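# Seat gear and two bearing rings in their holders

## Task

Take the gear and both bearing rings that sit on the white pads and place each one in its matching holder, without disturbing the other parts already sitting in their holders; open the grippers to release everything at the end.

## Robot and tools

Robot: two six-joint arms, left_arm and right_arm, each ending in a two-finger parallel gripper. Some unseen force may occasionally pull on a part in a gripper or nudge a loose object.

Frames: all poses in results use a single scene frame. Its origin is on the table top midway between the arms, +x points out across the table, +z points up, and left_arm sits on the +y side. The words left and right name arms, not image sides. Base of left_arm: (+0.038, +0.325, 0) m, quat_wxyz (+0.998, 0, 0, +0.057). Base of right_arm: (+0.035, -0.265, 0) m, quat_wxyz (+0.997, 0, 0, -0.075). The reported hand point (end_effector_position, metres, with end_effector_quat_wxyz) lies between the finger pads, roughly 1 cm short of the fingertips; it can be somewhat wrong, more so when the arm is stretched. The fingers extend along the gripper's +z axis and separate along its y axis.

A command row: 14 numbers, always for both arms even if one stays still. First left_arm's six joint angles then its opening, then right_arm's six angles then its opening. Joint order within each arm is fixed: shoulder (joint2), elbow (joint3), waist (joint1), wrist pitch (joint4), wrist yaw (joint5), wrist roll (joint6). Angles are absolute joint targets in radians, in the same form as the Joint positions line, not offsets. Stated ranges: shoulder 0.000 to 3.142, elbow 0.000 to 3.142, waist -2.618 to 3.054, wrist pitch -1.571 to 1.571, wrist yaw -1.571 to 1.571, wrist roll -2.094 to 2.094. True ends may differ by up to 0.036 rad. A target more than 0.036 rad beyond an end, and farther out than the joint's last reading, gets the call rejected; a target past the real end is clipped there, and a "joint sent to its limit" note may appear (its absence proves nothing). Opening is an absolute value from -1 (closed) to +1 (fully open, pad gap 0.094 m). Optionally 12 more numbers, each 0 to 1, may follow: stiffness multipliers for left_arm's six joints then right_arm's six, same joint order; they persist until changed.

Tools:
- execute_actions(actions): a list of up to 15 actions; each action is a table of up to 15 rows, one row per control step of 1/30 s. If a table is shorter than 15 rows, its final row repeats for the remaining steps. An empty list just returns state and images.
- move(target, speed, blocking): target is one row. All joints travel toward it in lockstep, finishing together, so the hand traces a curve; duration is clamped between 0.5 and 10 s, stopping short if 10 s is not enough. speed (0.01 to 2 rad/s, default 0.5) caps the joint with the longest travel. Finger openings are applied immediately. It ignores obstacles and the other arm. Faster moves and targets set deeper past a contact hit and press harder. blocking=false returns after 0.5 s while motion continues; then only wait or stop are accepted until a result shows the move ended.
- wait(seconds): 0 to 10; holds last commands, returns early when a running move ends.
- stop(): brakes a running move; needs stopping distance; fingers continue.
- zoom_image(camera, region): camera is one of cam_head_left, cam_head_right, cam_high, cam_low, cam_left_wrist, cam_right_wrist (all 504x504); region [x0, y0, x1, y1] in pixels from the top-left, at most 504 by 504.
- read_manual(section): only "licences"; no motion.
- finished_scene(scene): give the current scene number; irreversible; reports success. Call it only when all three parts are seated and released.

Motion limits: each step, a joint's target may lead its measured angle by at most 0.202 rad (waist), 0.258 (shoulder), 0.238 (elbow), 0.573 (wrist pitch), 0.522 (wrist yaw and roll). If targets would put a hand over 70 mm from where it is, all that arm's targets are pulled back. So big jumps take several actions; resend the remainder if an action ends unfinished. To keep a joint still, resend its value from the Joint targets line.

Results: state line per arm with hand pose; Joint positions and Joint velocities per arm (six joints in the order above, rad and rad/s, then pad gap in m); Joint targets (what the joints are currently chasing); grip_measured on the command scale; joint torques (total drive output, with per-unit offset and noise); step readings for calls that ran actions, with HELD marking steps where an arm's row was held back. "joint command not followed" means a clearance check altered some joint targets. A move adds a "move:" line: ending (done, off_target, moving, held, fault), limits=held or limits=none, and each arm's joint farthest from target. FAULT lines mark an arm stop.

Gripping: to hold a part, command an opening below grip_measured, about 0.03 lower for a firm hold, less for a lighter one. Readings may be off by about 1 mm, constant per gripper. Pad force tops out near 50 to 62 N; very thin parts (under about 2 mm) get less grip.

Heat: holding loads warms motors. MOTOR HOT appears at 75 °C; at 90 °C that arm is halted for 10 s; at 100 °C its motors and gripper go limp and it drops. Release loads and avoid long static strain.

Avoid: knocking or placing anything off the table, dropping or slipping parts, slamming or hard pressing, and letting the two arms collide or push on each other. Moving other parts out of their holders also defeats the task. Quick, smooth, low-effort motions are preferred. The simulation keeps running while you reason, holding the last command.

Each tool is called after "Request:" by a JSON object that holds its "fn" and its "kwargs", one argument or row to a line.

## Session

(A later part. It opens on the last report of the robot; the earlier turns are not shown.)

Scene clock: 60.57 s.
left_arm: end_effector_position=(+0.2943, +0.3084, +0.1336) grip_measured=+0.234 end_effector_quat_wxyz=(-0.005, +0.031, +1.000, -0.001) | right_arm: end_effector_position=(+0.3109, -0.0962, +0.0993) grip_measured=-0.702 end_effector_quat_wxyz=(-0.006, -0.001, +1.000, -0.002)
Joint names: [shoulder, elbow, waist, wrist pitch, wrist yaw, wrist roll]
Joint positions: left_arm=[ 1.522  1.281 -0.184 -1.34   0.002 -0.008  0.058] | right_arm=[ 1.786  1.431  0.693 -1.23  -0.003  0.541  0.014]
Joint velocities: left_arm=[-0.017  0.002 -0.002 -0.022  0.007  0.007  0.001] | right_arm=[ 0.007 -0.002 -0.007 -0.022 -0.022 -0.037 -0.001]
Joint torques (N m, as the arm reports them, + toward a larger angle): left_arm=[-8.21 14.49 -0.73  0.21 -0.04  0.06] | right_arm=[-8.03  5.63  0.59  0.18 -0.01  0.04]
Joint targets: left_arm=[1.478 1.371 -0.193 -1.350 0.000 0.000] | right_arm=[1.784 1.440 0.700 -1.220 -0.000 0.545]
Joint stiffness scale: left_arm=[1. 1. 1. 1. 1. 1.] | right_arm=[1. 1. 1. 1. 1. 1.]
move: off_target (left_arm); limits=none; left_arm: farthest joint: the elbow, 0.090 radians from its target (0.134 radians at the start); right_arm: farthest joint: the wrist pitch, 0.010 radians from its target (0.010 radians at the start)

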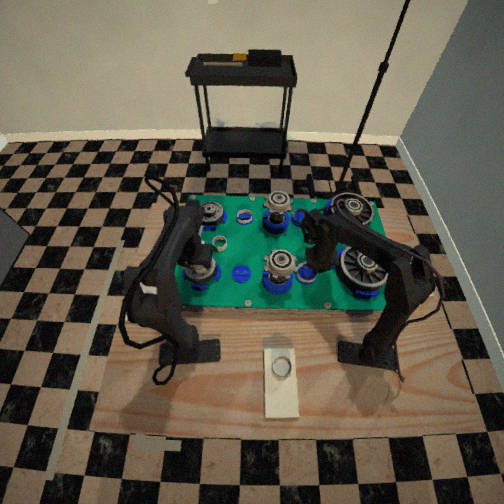

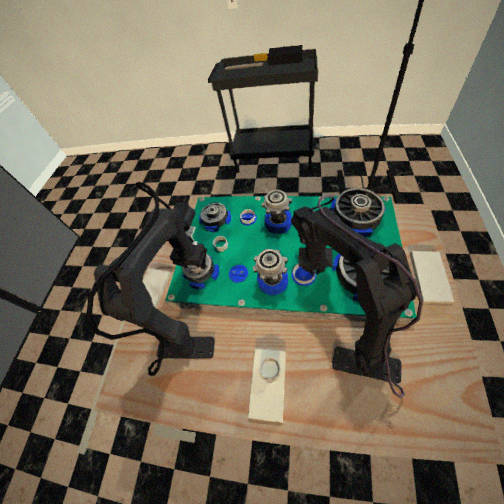

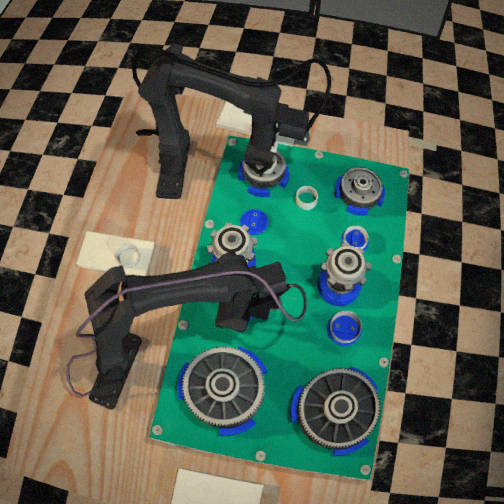

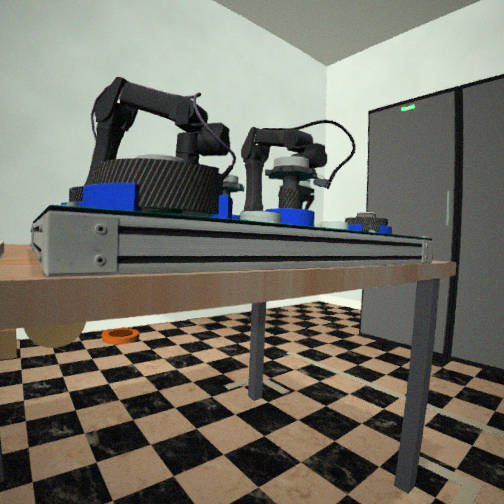

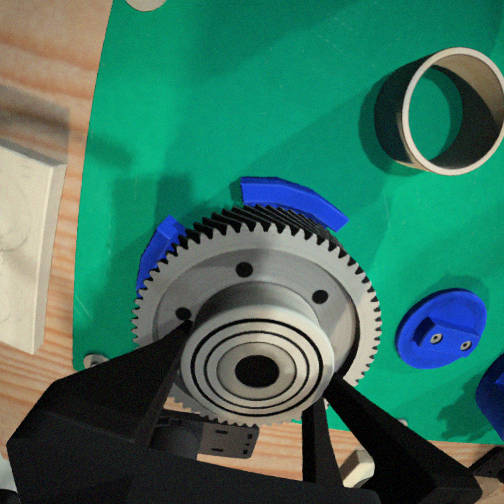

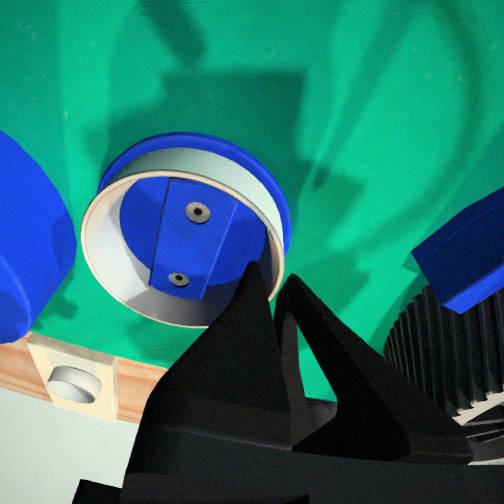

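Request:
{"fn": "move", "kwargs": {
  "target": [1.478,1.25,-0.193,-1.245,0,0,0.195,1.74,1.585,0.70,-1.387,0,0.545,-0.7],
  "speed": 0.08
}}

Scene clock: 63.43 s.
left_arm: end_effector_position=(+0.2934, +0.3082, +0.1190) grip_measured=+0.234 end_effector_quat_wxyz=(-0.011, +0.033, +0.999, +0.002) | right_arm: end_effector_position=(+0.3086, -0.0976, +0.1364) grip_measured=-0.702 end_effector_quat_wxyz=(-0.006, -0.001, +1.000, -0.002)
Joint names: [shoulder, elbow, waist, wrist pitch, wrist yaw, wrist roll]
Joint positions: left_arm=[ 1.532  1.232 -0.188 -1.293 -0.003 -0.008  0.058] | right_arm=[ 1.769  1.557  0.693 -1.372 -0.003  0.541  0.014]
Joint velocities: left_arm=[-0.012 -0.002  0.012 -0.022 -0.007 -0.022 -0.001] | right_arm=[-0.002 -0.017 -0.012 -0.037 -0.022  0.037 -0.   ]
Joint torques (N m, as the arm reports them, + toward a larger angle): left_arm=[-9.06  8.03 -0.29  0.88 -0.02  0.06] | right_arm=[-10.25   6.92   0.58  -0.06  -0.01   0.05]
Joint targets: left_arm=[1.478 1.250 -0.193 -1.245 -0.000 0.000] | right_arm=[1.740 1.585 0.700 -1.387 0.000 0.545]
Joint stiffness scale: left_arm=[1. 1. 1. 1. 1. 1.] | right_arm=[1. 1. 1. 1. 1. 1.]
move: off_target (left_arm, right_arm); limits=none; left_arm: farthest joint: the shoulder, 0.054 radians from its target (0.044 radians at the start); right_arm: farthest joint: the shoulder, 0.029 radians from its target (0.046 radians at the start)

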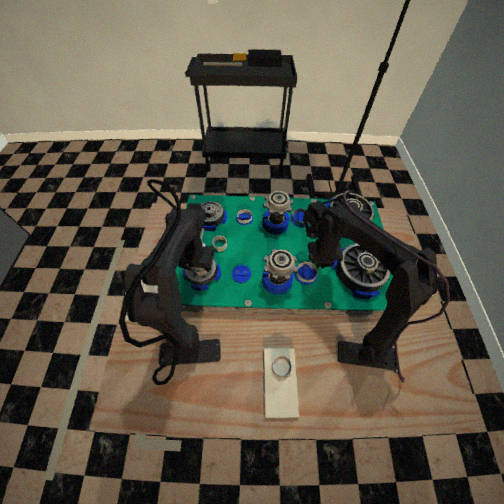

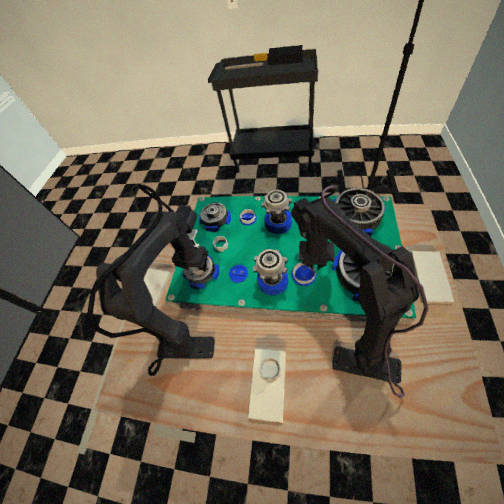

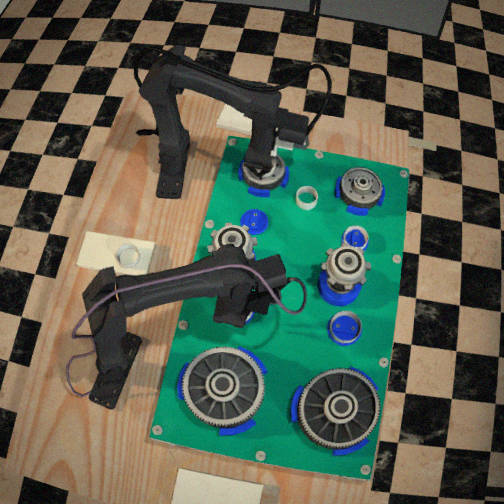

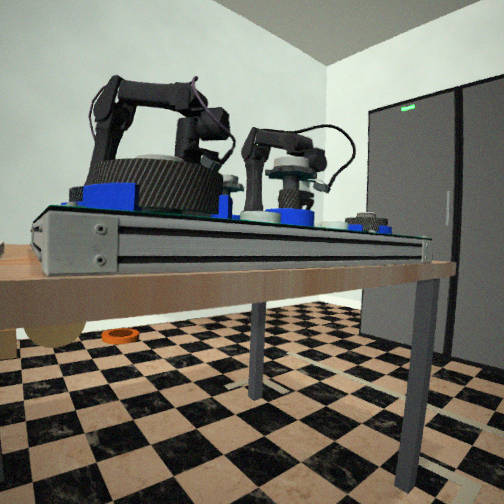

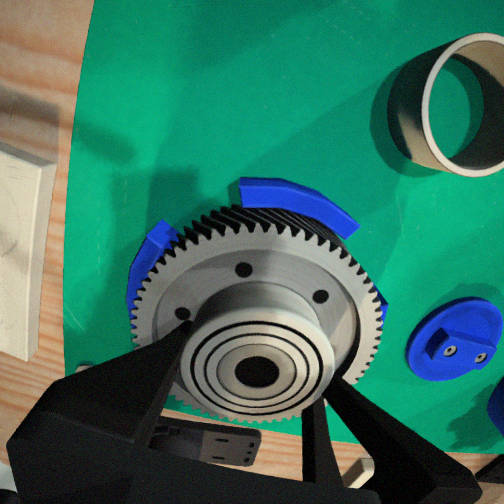

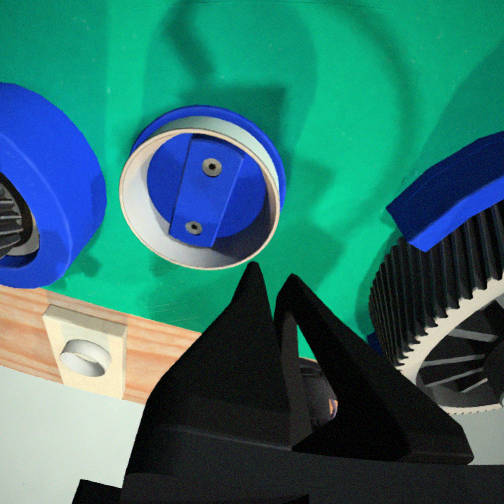

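Request:
{"fn": "move", "kwargs": {
  "target": [1.478,1.195,-0.193,-1.235,0,0,0.195,1.55,1.62,0.6,-1.5,0,0.545,-0.7],
  "speed": 0.15
}}

Scene clock: 65.80 s.
left_arm: end_effector_position=(+0.2932, +0.3082, +0.1178) grip_measured=+0.234 end_effector_quat_wxyz=(+0.001, +0.033, +0.999, +0.001) | right_arm: end_effector_position=(+0.2945, -0.1348, +0.2001) grip_measured=-0.702 end_effector_quat_wxyz=(+0.045, +0.041, +0.998, +0.026)
Joint names: [shoulder, elbow, waist, wrist pitch, wrist yaw, wrist roll]
Joint positions: left_arm=[ 1.508  1.205 -0.188 -1.265 -0.003 -0.008  0.058] | right_arm=[ 1.574  1.593  0.608 -1.486 -0.003  0.541  0.014]
Joint velocities: left_arm=[-0.017  0.002 -0.027  0.007 -0.051 -0.037 -0.   ] | right_arm=[ 0.007 -0.022 -0.007 -0.022 -0.037 -0.007 -0.   ]
Joint torques (N m, as the arm reports them, + toward a larger angle): left_arm=[-7.11  5.65 -0.4   0.74 -0.02  0.06] | right_arm=[-8.05  6.82 -0.72  0.15 -0.02  0.04]
Joint targets: left_arm=[1.478 1.195 -0.193 -1.235 0.000 -0.000] | right_arm=[1.550 1.620 0.600 -1.500 -0.000 0.545]
Joint stiffness scale: left_arm=[1. 1. 1. 1. 1. 1.] | right_arm=[1. 1. 1. 1. 1. 1.]
move: off_target (left_arm, right_arm); limits=none; left_arm: farthest joint: the shoulder, 0.030 radians from its target (0.054 radians at the start); right_arm: farthest joint: the elbow, 0.027 radians from its target (0.063 radians at the start)

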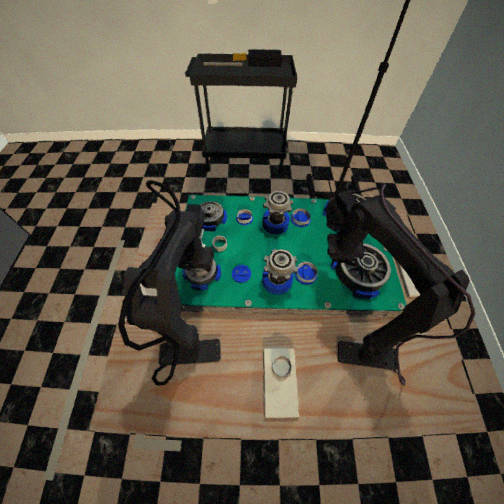

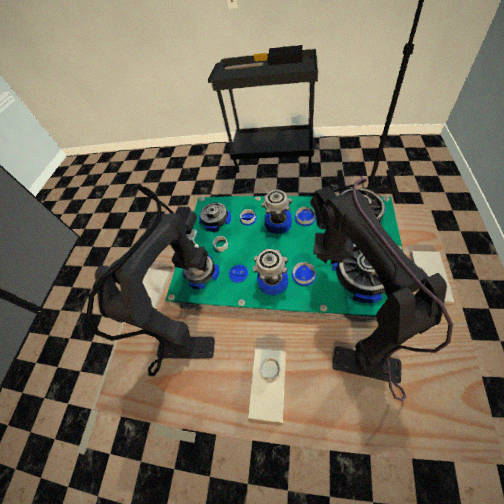

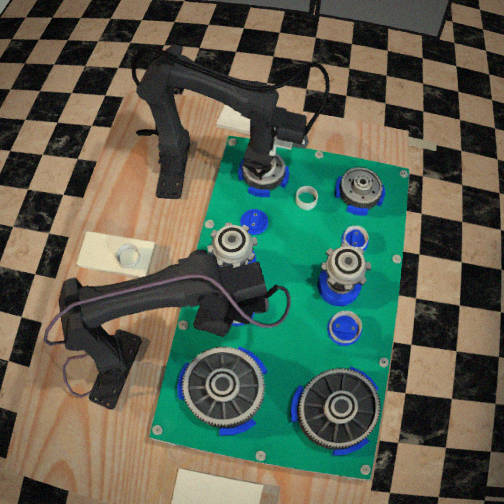

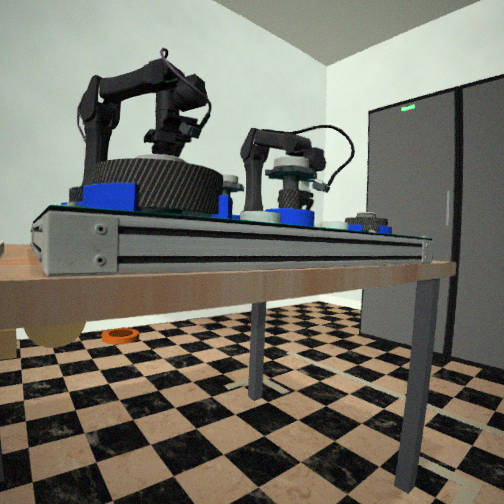

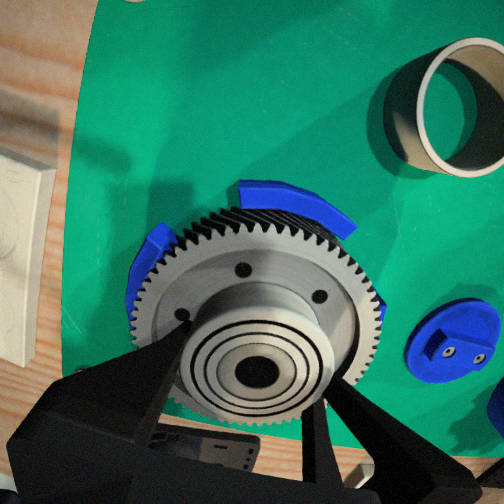

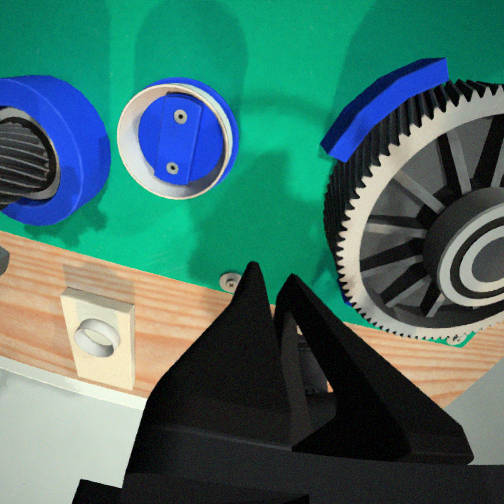

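Request:
{"fn": "execute_actions", "kwargs": {
  "actions": [
    [[1.50,1.20,-0.19,-1.26,0,0,0.6,1.55,1.62,0.6,-1.5,0,0.545,-0.7]]
  ]
}}

Request:
{"fn": "move", "kwargs": {
  "target": [1.50,1.48,-0.19,-1.53,0,0,0.6,1.4,1.5,-0.2,-1.45,0,0,-0.7],
  "speed": 0.8
}}

Request:
{"fn": "move", "kwargs": {
  "target": [1.52,1.42,-1.81,-1.46,0,0,1,1.4,1.5,-0.5,-1.45,0,0,-0.7],
  "speed": 0.9
}}

Request:
{"fn": "move", "kwargs": {
  "target": [1.67,1.29,-1.81,-1.185,0,0,1,1.4,1.5,-0.5,-1.45,0,0,-0.7],
  "speed": 0.5
}}

Scene clock: 68.23 s.
left_arm: end_effector_position=(+0.2931, +0.3081, +0.1178) grip_measured=+0.598 end_effector_quat_wxyz=(+0.001, +0.033, +0.999, +0.001) | right_arm: end_effector_position=(+0.2943, -0.1349, +0.2001) grip_measured=-0.702 end_effector_quat_wxyz=(+0.044, +0.041, +0.998, +0.026)
Joint names: [shoulder, elbow, waist, wrist pitch, wrist yaw, wrist roll]
Joint positions: left_arm=[ 1.508  1.205 -0.188 -1.266 -0.002 -0.007  0.075] | right_arm=[ 1.574  1.593  0.608 -1.487 -0.003  0.541  0.014]
Joint velocities: left_arm=[ 0.002  0.012 -0.022 -0.007 -0.081  0.051  0.   ] | right_arm=[-0.002  0.002  0.002  0.037 -0.007  0.022 -0.   ]
Joint torques (N m, as the arm reports them, + toward a larger angle): left_arm=[-5.54  6.03 -0.12  0.43  0.    0.05] | right_arm=[-8.07  6.82 -0.68  0.15 -0.02  0.04]
Joint targets: left_arm=[1.500 1.200 -0.190 -1.260 0.000 0.000] | right_arm=[1.550 1.620 0.600 -1.500 0.000 0.545]
Joint stiffness scale: left_arm=[1. 1. 1. 1. 1. 1.] | right_arm=[1. 1. 1. 1. 1. 1.]
Step readings (joint positions):
0: left_arm=[1.508 1.205 -0.188 -1.265 -0.003 -0.008] | right_arm=[1.574 1.593 0.608 -1.487 -0.003 0.541]
1: left_arm=[1.508 1.205 -0.188 -1.266 -0.002 -0.008] | right_arm=[1.574 1.593 0.608 -1.487 -0.003 0.541]
2: left_arm=[1.508 1.205 -0.188 -1.266 -0.002 -0.008] | right_arm=[1.574 1.593 0.608 -1.487 -0.003 0.541]
4: left_arm=[1.508 1.205 -0.188 -1.266 -0.002 -0.008] | right_arm=[1.574 1.593 0.608 -1.487 -0.003 0.541]
8: left_arm=[1.508 1.205 -0.188 -1.266 -0.002 -0.007] | right_arm=[1.574 1.593 0.608 -1.487 -0.003 0.541]
15: Joint positions above

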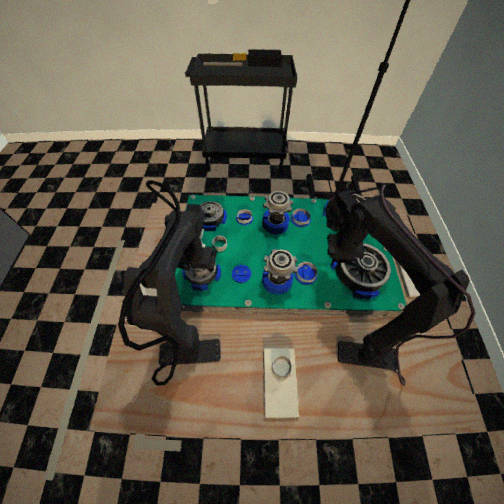

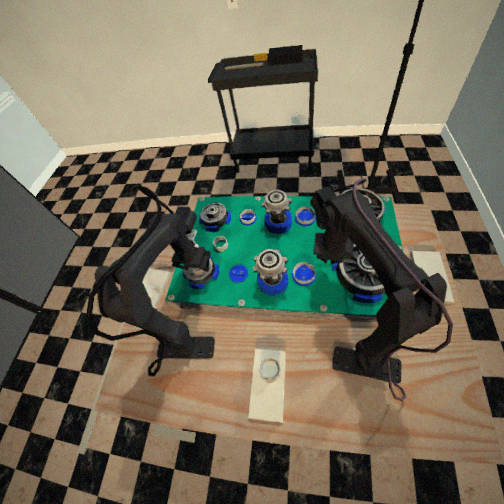

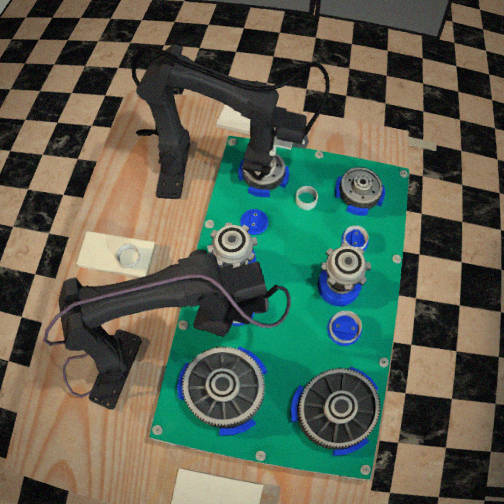

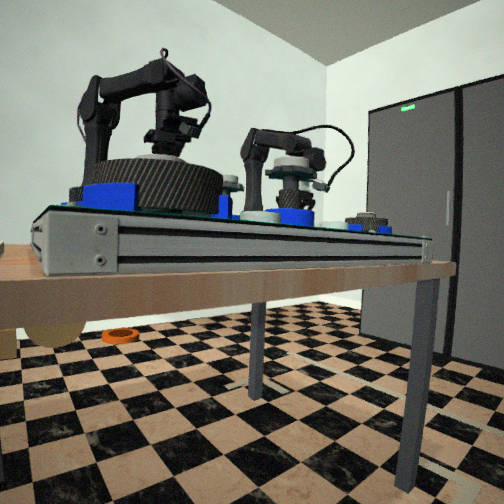

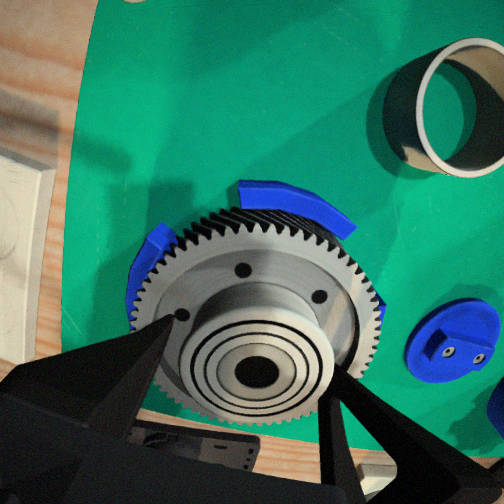

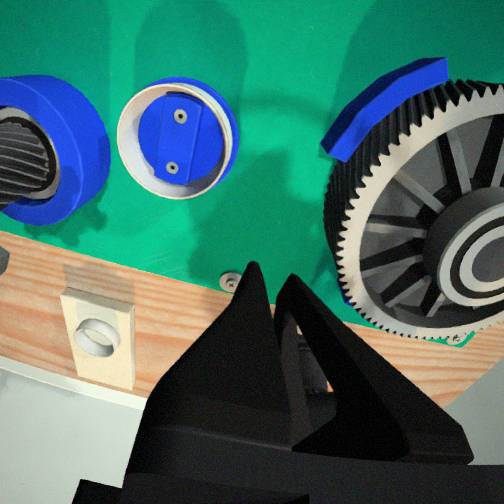

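Scene clock: 70.10 s.
left_arm: end_effector_position=(+0.2866, +0.3086, +0.1784) grip_measured=+0.598 end_effector_quat_wxyz=(-0.005, +0.033, +0.999, +0.001) | right_arm: end_effector_position=(+0.2853, -0.3536, +0.2151) grip_measured=-0.702 end_effector_quat_wxyz=(+0.090, +0.175, +0.980, -0.015)
Joint names: [shoulder, elbow, waist, wrist pitch, wrist yaw, wrist roll]
Joint positions: left_arm=[ 1.508  1.446 -0.188 -1.519 -0.002 -0.007  0.075] | right_arm=[ 1.425  1.506 -0.196 -1.47  -0.001  0.006  0.014]
Joint velocities: left_arm=[ 0.007 -0.002 -0.002 -0.007 -0.037  0.081  0.001] | right_arm=[-0.012 -0.012 -0.007  0.051 -0.066 -0.007 -0.001]
Joint torques (N m, as the arm reports them, + toward a larger angle): left_arm=[-5.38  9.37 -0.06  0.18  0.    0.05] | right_arm=[-6.74  4.6  -0.29  0.6  -0.03 -0.09]
Joint targets: left_arm=[1.500 1.480 -0.190 -1.530 -0.000 -0.000] | right_arm=[1.400 1.500 -0.200 -1.450 0.000 0.000]
Joint stiffness scale: left_arm=[1. 1. 1. 1. 1. 1.] | right_arm=[1. 1. 1. 1. 1. 1.]
move: off_target (left_arm, right_arm); limits=none; left_arm: farthest joint: the elbow, 0.034 radians from its target (0.275 radians at the start); right_arm: farthest joint: the shoulder, 0.025 radians from its target (0.174 radians at the start)

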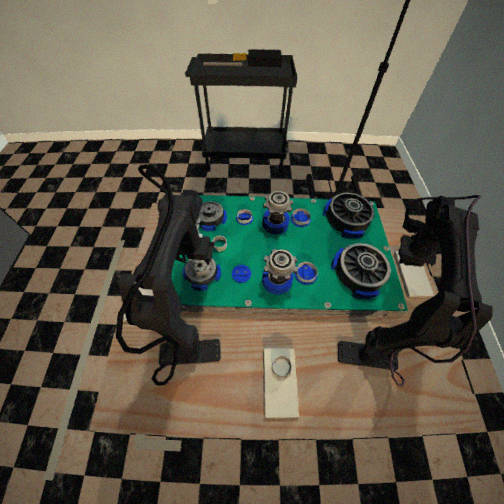

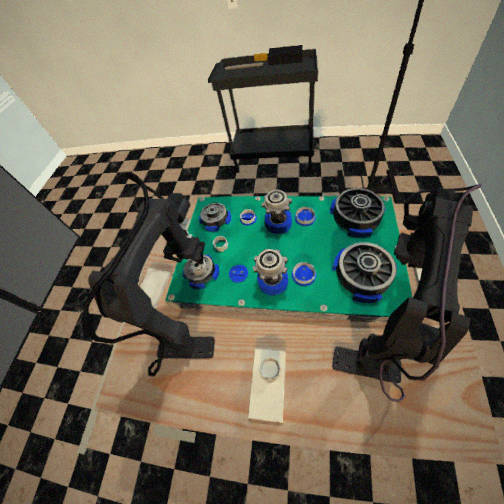

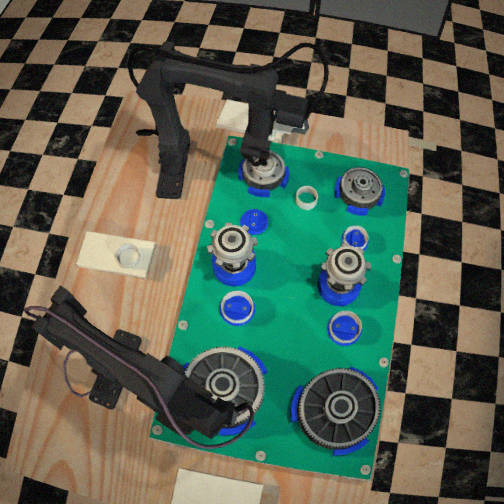

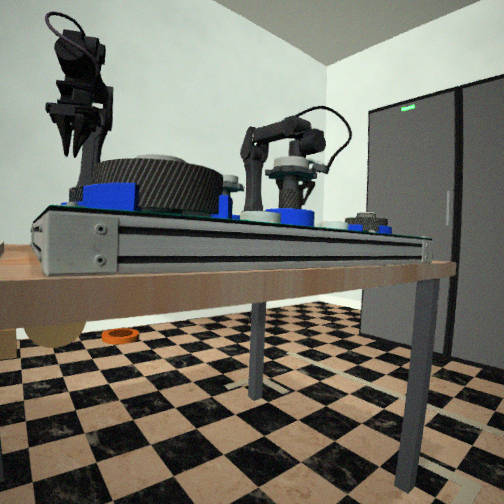

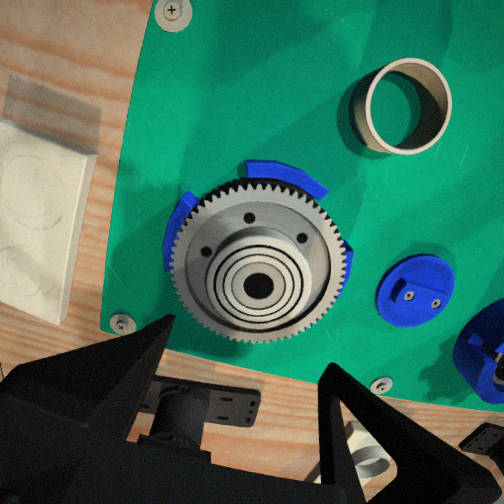

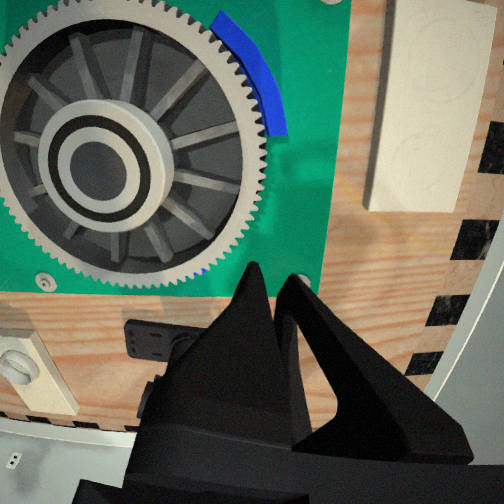

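Scene clock: 72.37 s.
left_arm: end_effector_position=(+0.0073, +0.0676, +0.1785) grip_measured=+1.000 end_effector_quat_wxyz=(+0.010, +0.746, +0.665, -0.013) | right_arm: end_effector_position=(+0.2485, -0.4227, +0.2151) grip_measured=-0.702 end_effector_quat_wxyz=(+0.087, +0.317, +0.944, -0.028)
Joint names: [shoulder, elbow, waist, wrist pitch, wrist yaw, wrist roll]
Joint positions: left_arm=[ 1.508  1.446 -1.806 -1.476  0.003 -0.007  0.094] | right_arm=[ 1.425  1.506 -0.492 -1.47  -0.001  0.005  0.014]
Joint velocities: left_arm=[ 0.007 -0.012 -0.007 -0.022 -0.007  0.022  0.   ] | right_arm=[-0.007  0.012  0.012  0.037  0.007 -0.051  0.   ]
Joint torques (N m, as the arm reports them, + toward a larger angle): left_arm=[-4.04  4.11 -0.3   0.61 -0.05  0.05] | right_arm=[-6.76  4.59 -0.73  0.6  -0.01 -0.08]
Joint targets: left_arm=[1.520 1.420 -1.810 -1.460 0.000 -0.000] | right_arm=[1.400 1.500 -0.500 -1.450 0.000 -0.000]
Joint stiffness scale: left_arm=[1. 1. 1. 1. 1. 1.] | right_arm=[1. 1. 1. 1. 1. 1.]
move: off_target (left_arm, right_arm); limits=none; left_arm: farthest joint: the elbow, 0.026 radians from its target (0.026 radians at the start); right_arm: farthest joint: the shoulder, 0.025 radians from its target (0.025 radians at the start)

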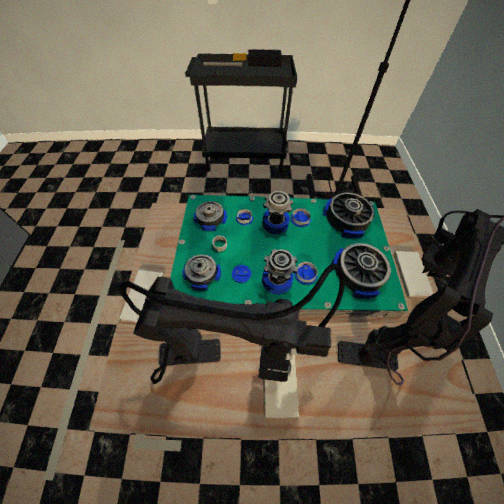

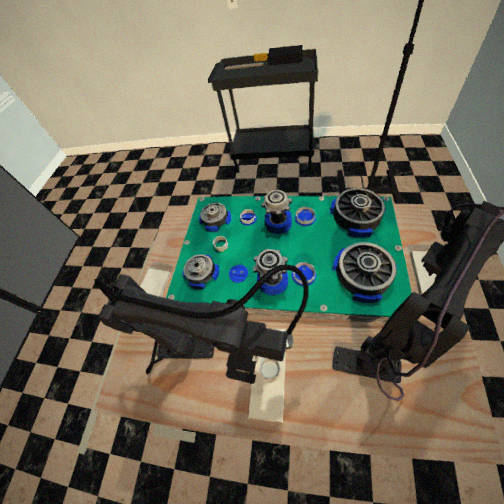

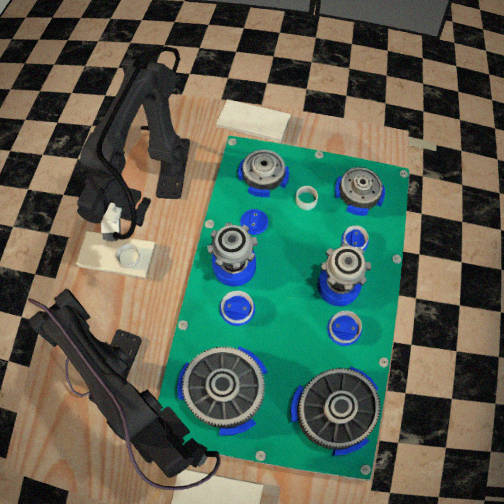

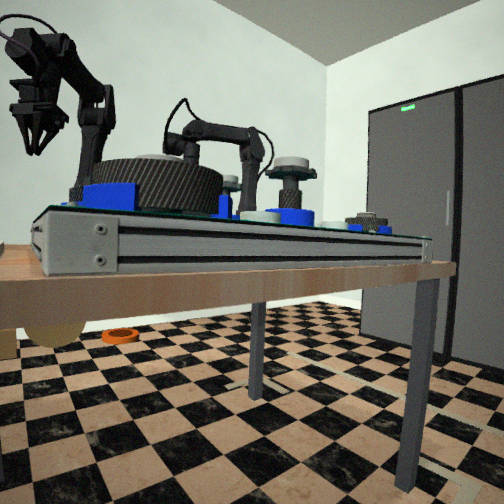

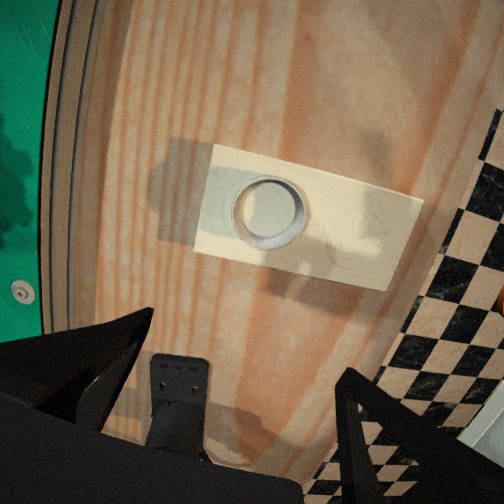

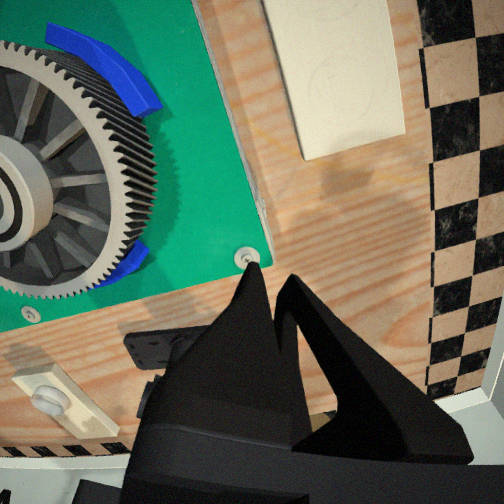

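Scene clock: 73.70 s.
left_arm: end_effector_position=(+0.0030, +0.0318, +0.0999) grip_measured=+1.000 end_effector_quat_wxyz=(-0.002, +0.746, +0.666, -0.000) | right_arm: end_effector_position=(+0.2485, -0.4227, +0.2151) grip_measured=-0.702 end_effector_quat_wxyz=(+0.087, +0.317, +0.944, -0.028)
Joint names: [shoulder, elbow, waist, wrist pitch, wrist yaw, wrist roll]
Joint positions: left_arm=[ 1.671  1.3   -1.806 -1.202  0.003 -0.007  0.094] | right_arm=[ 1.425  1.506 -0.492 -1.47  -0.001  0.005  0.014]
Joint velocities: left_arm=[-0.002  0.007 -0.012  0.022 -0.095 -0.11   0.   ] | right_arm=[ 0.002 -0.007 -0.002 -0.007 -0.051  0.007 -0.001]
Joint torques (N m, as the arm reports them, + toward a larger angle): left_arm=[-6.25  5.62 -0.28  0.55 -0.05  0.04] | right_arm=[-6.79  4.59 -0.72  0.59 -0.02 -0.08]
Joint targets: left_arm=[1.670 1.290 -1.810 -1.185 0.000 -0.000] | right_arm=[1.400 1.500 -0.500 -1.450 -0.000 0.000]
Joint stiffness scale: left_arm=[1. 1. 1. 1. 1. 1.] | right_arm=[1. 1. 1. 1. 1. 1.]
move: off_target (right_arm); limits=none; left_arm: farthest joint: the wrist pitch, 0.017 radians from its target (0.291 radians at the start); right_arm: farthest joint: the shoulder, 0.025 radians from its target (0.025 radians at the start)

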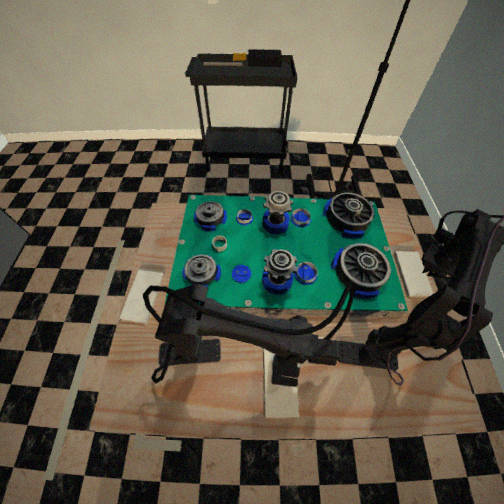

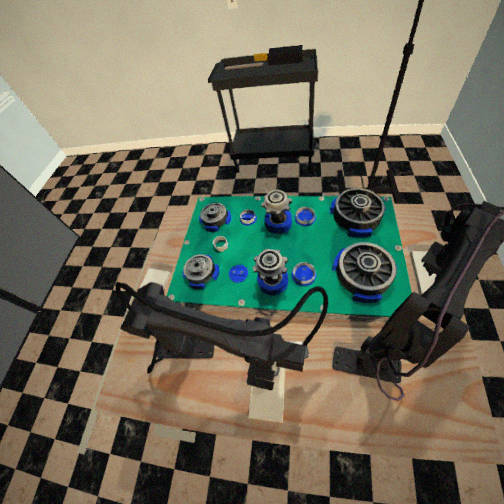

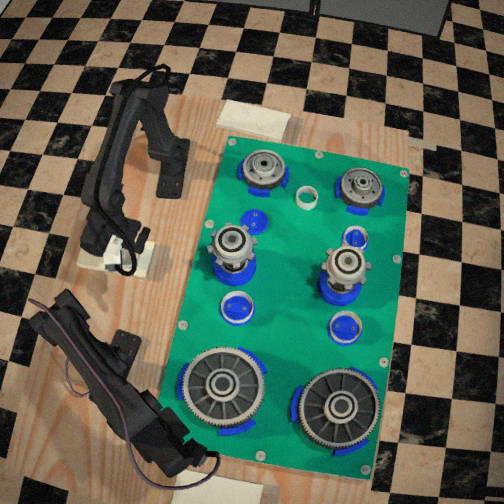

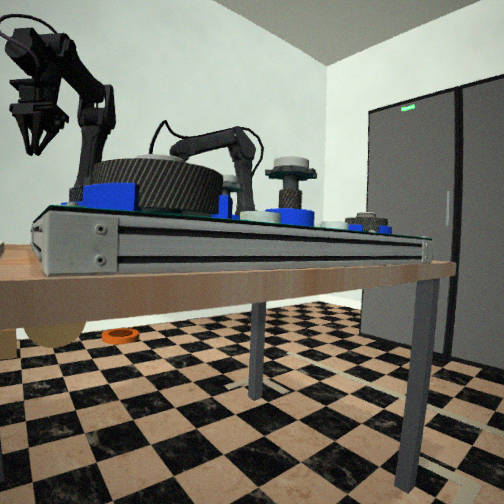

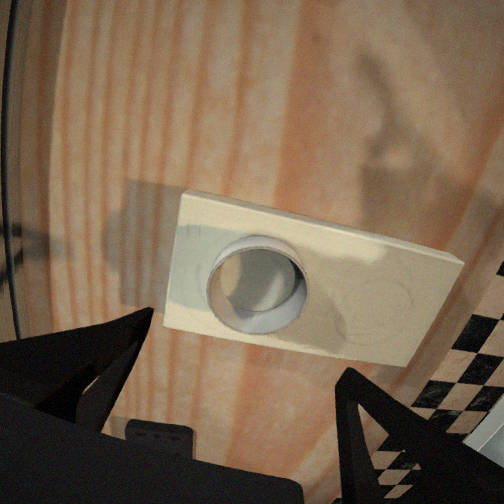

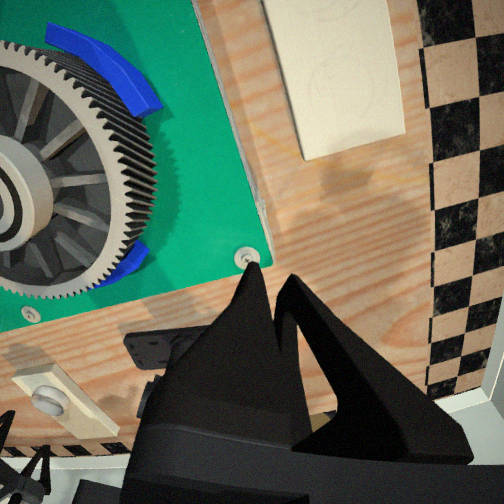

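Request:
{"fn": "move", "kwargs": {
  "target": [1.722,1.124,-1.81,-0.965,0,0,0.75,1.4,1.5,-0.5,-1.45,0,0,-0.7],
  "speed": 0.25
}}

Scene clock: 75.67 s.
left_arm: end_effector_position=(+0.0026, +0.0293, +0.0471) grip_measured=+0.752 end_effector_quat_wxyz=(+0.002, +0.746, +0.666, -0.004) | right_arm: end_effector_position=(+0.2485, -0.4227, +0.2151) grip_measured=-0.702 end_effector_quat_wxyz=(+0.087, +0.317, +0.944, -0.028)
Joint names: [shoulder, elbow, waist, wrist pitch, wrist yaw, wrist roll]
Joint positions: left_arm=[ 1.718  1.137 -1.806 -0.982  0.003 -0.007  0.082] | right_arm=[ 1.425  1.506 -0.492 -1.47  -0.001  0.005  0.014]
Joint velocities: left_arm=[-0.012 -0.007  0.012 -0.051  0.051 -0.007 -0.   ] | right_arm=[ 0.007 -0.007 -0.002  0.051  0.022  0.022  0.001]
Joint torques (N m, as the arm reports them, + toward a larger angle): left_arm=[-6.05  5.01 -0.19  0.57 -0.04  0.03] | right_arm=[-6.74  4.61 -0.66  0.61 -0.02 -0.07]
Joint targets: left_arm=[1.722 1.124 -1.810 -0.965 -0.000 0.000] | right_arm=[1.400 1.500 -0.500 -1.450 -0.000 0.000]
Joint stiffness scale: left_arm=[1. 1. 1. 1. 1. 1.] | right_arm=[1. 1. 1. 1. 1. 1.]
move: off_target (right_arm); limits=none; left_arm: farthest joint: the wrist pitch, 0.017 radians from its target (0.237 radians at the start); right_arm: farthest joint: the shoulder, 0.025 radians from its target (0.025 radians at the start)

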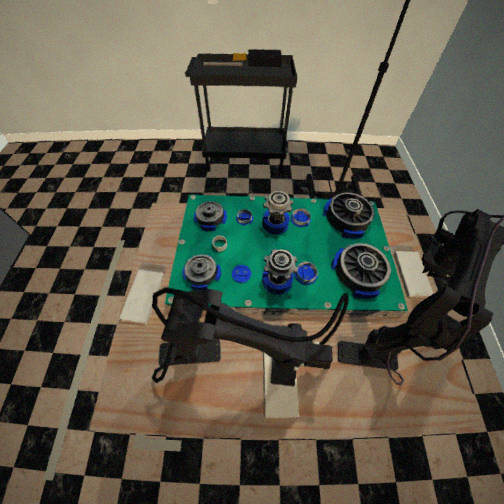

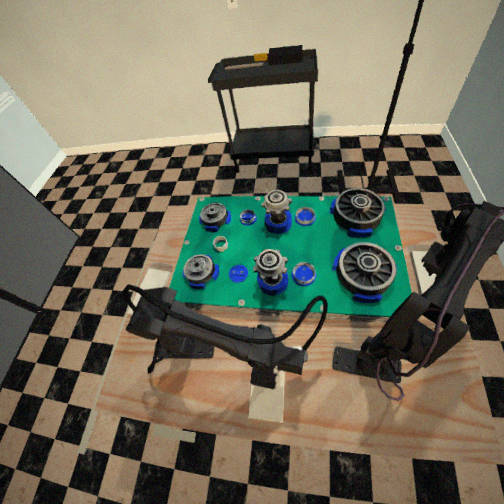

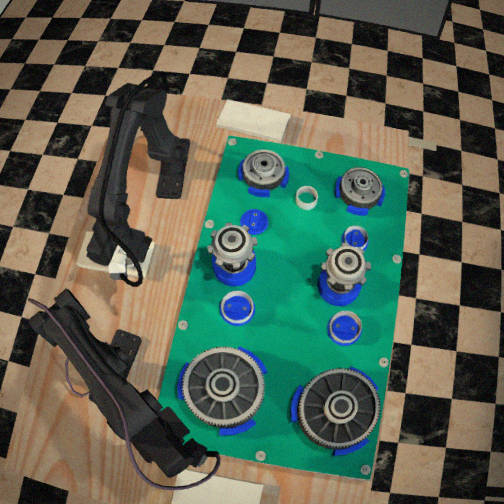

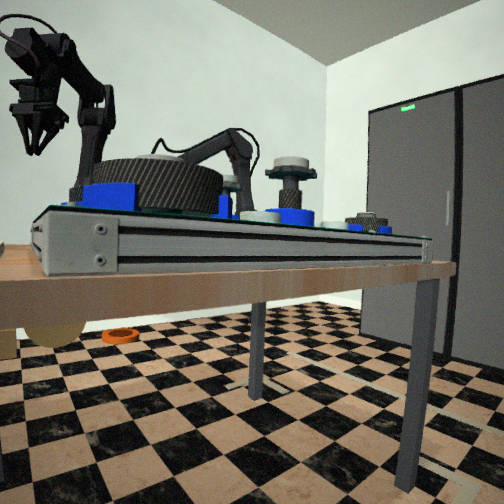

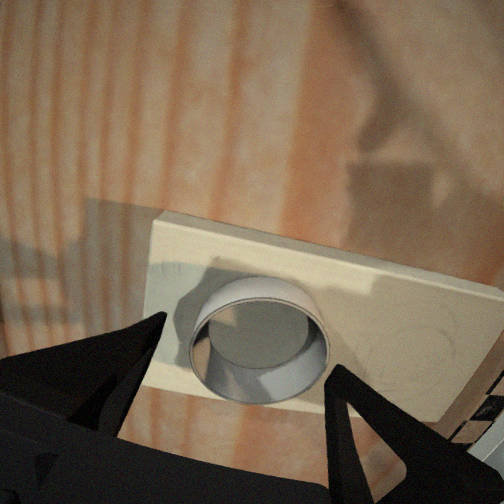

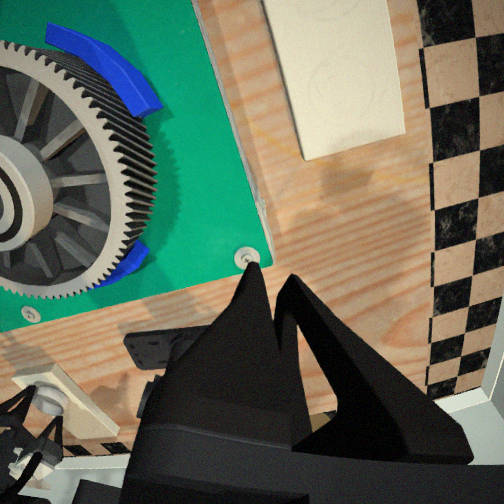

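Request:
{"fn": "execute_actions", "kwargs": {
  "actions": []
}}

Scene clock: 76.93 s.
left_arm: end_effector_position=(+0.0026, +0.0292, +0.0471) grip_measured=+0.752 end_effector_quat_wxyz=(+0.002, +0.746, +0.666, -0.004) | right_arm: end_effector_position=(+0.2485, -0.4227, +0.2151) grip_measured=-0.702 end_effector_quat_wxyz=(+0.087, +0.317, +0.944, -0.028)
Joint names: [shoulder, elbow, waist, wrist pitch, wrist yaw, wrist roll]
Joint positions: left_arm=[ 1.718  1.137 -1.806 -0.981  0.003 -0.007  0.082] | right_arm=[ 1.425  1.506 -0.492 -1.47  -0.001  0.005  0.014]
Joint velocities: left_arm=[-0.012 -0.007 -0.022  0.007 -0.022 -0.007 -0.   ] | right_arm=[ 0.002  0.012 -0.007 -0.007  0.007  0.022 -0.   ]
Joint torques (N m, as the arm reports them, + toward a larger angle): left_arm=[-5.94  5.06 -0.26  0.57 -0.06  0.02] | right_arm=[-6.75  4.59 -0.68  0.61 -0.03 -0.08]
Joint targets: left_arm=[1.722 1.124 -1.810 -0.965 -0.000 0.000] | right_arm=[1.400 1.500 -0.500 -1.450 0.000 0.000]
Joint stiffness scale: left_arm=[1. 1. 1. 1. 1. 1.] | right_arm=[1. 1. 1. 1. 1. 1.]

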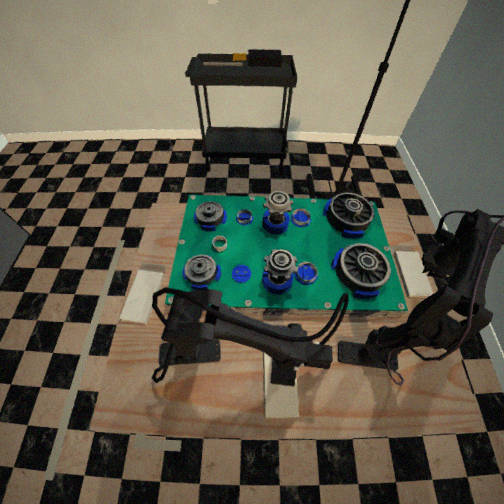

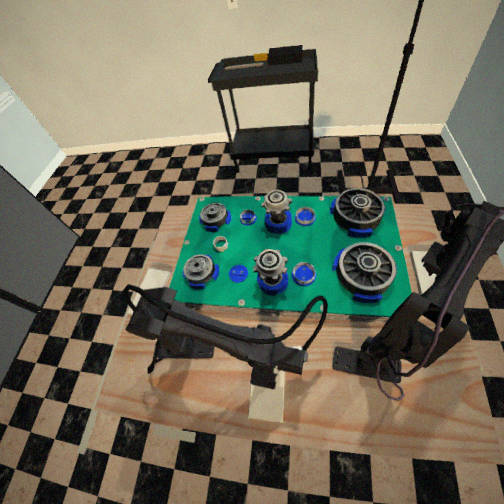

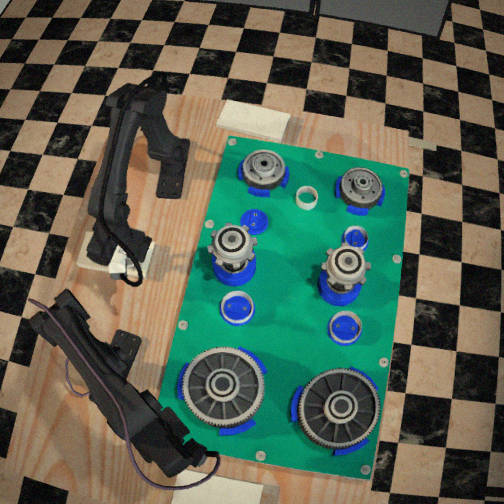

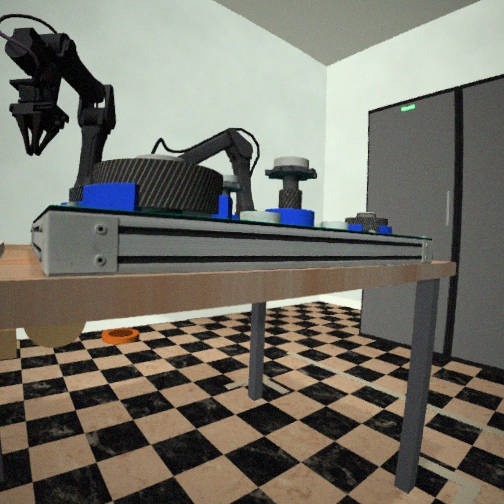

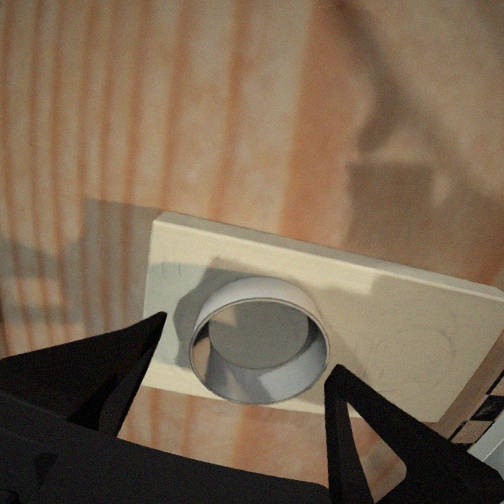

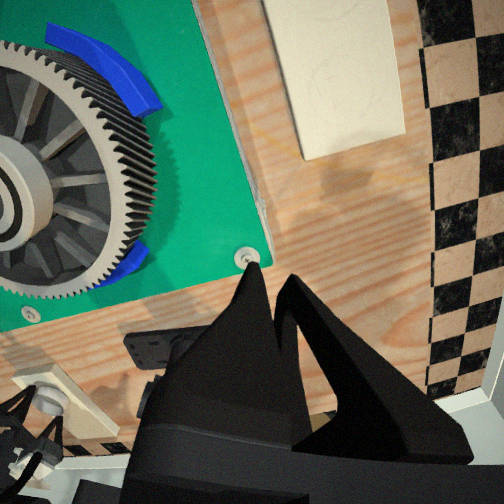

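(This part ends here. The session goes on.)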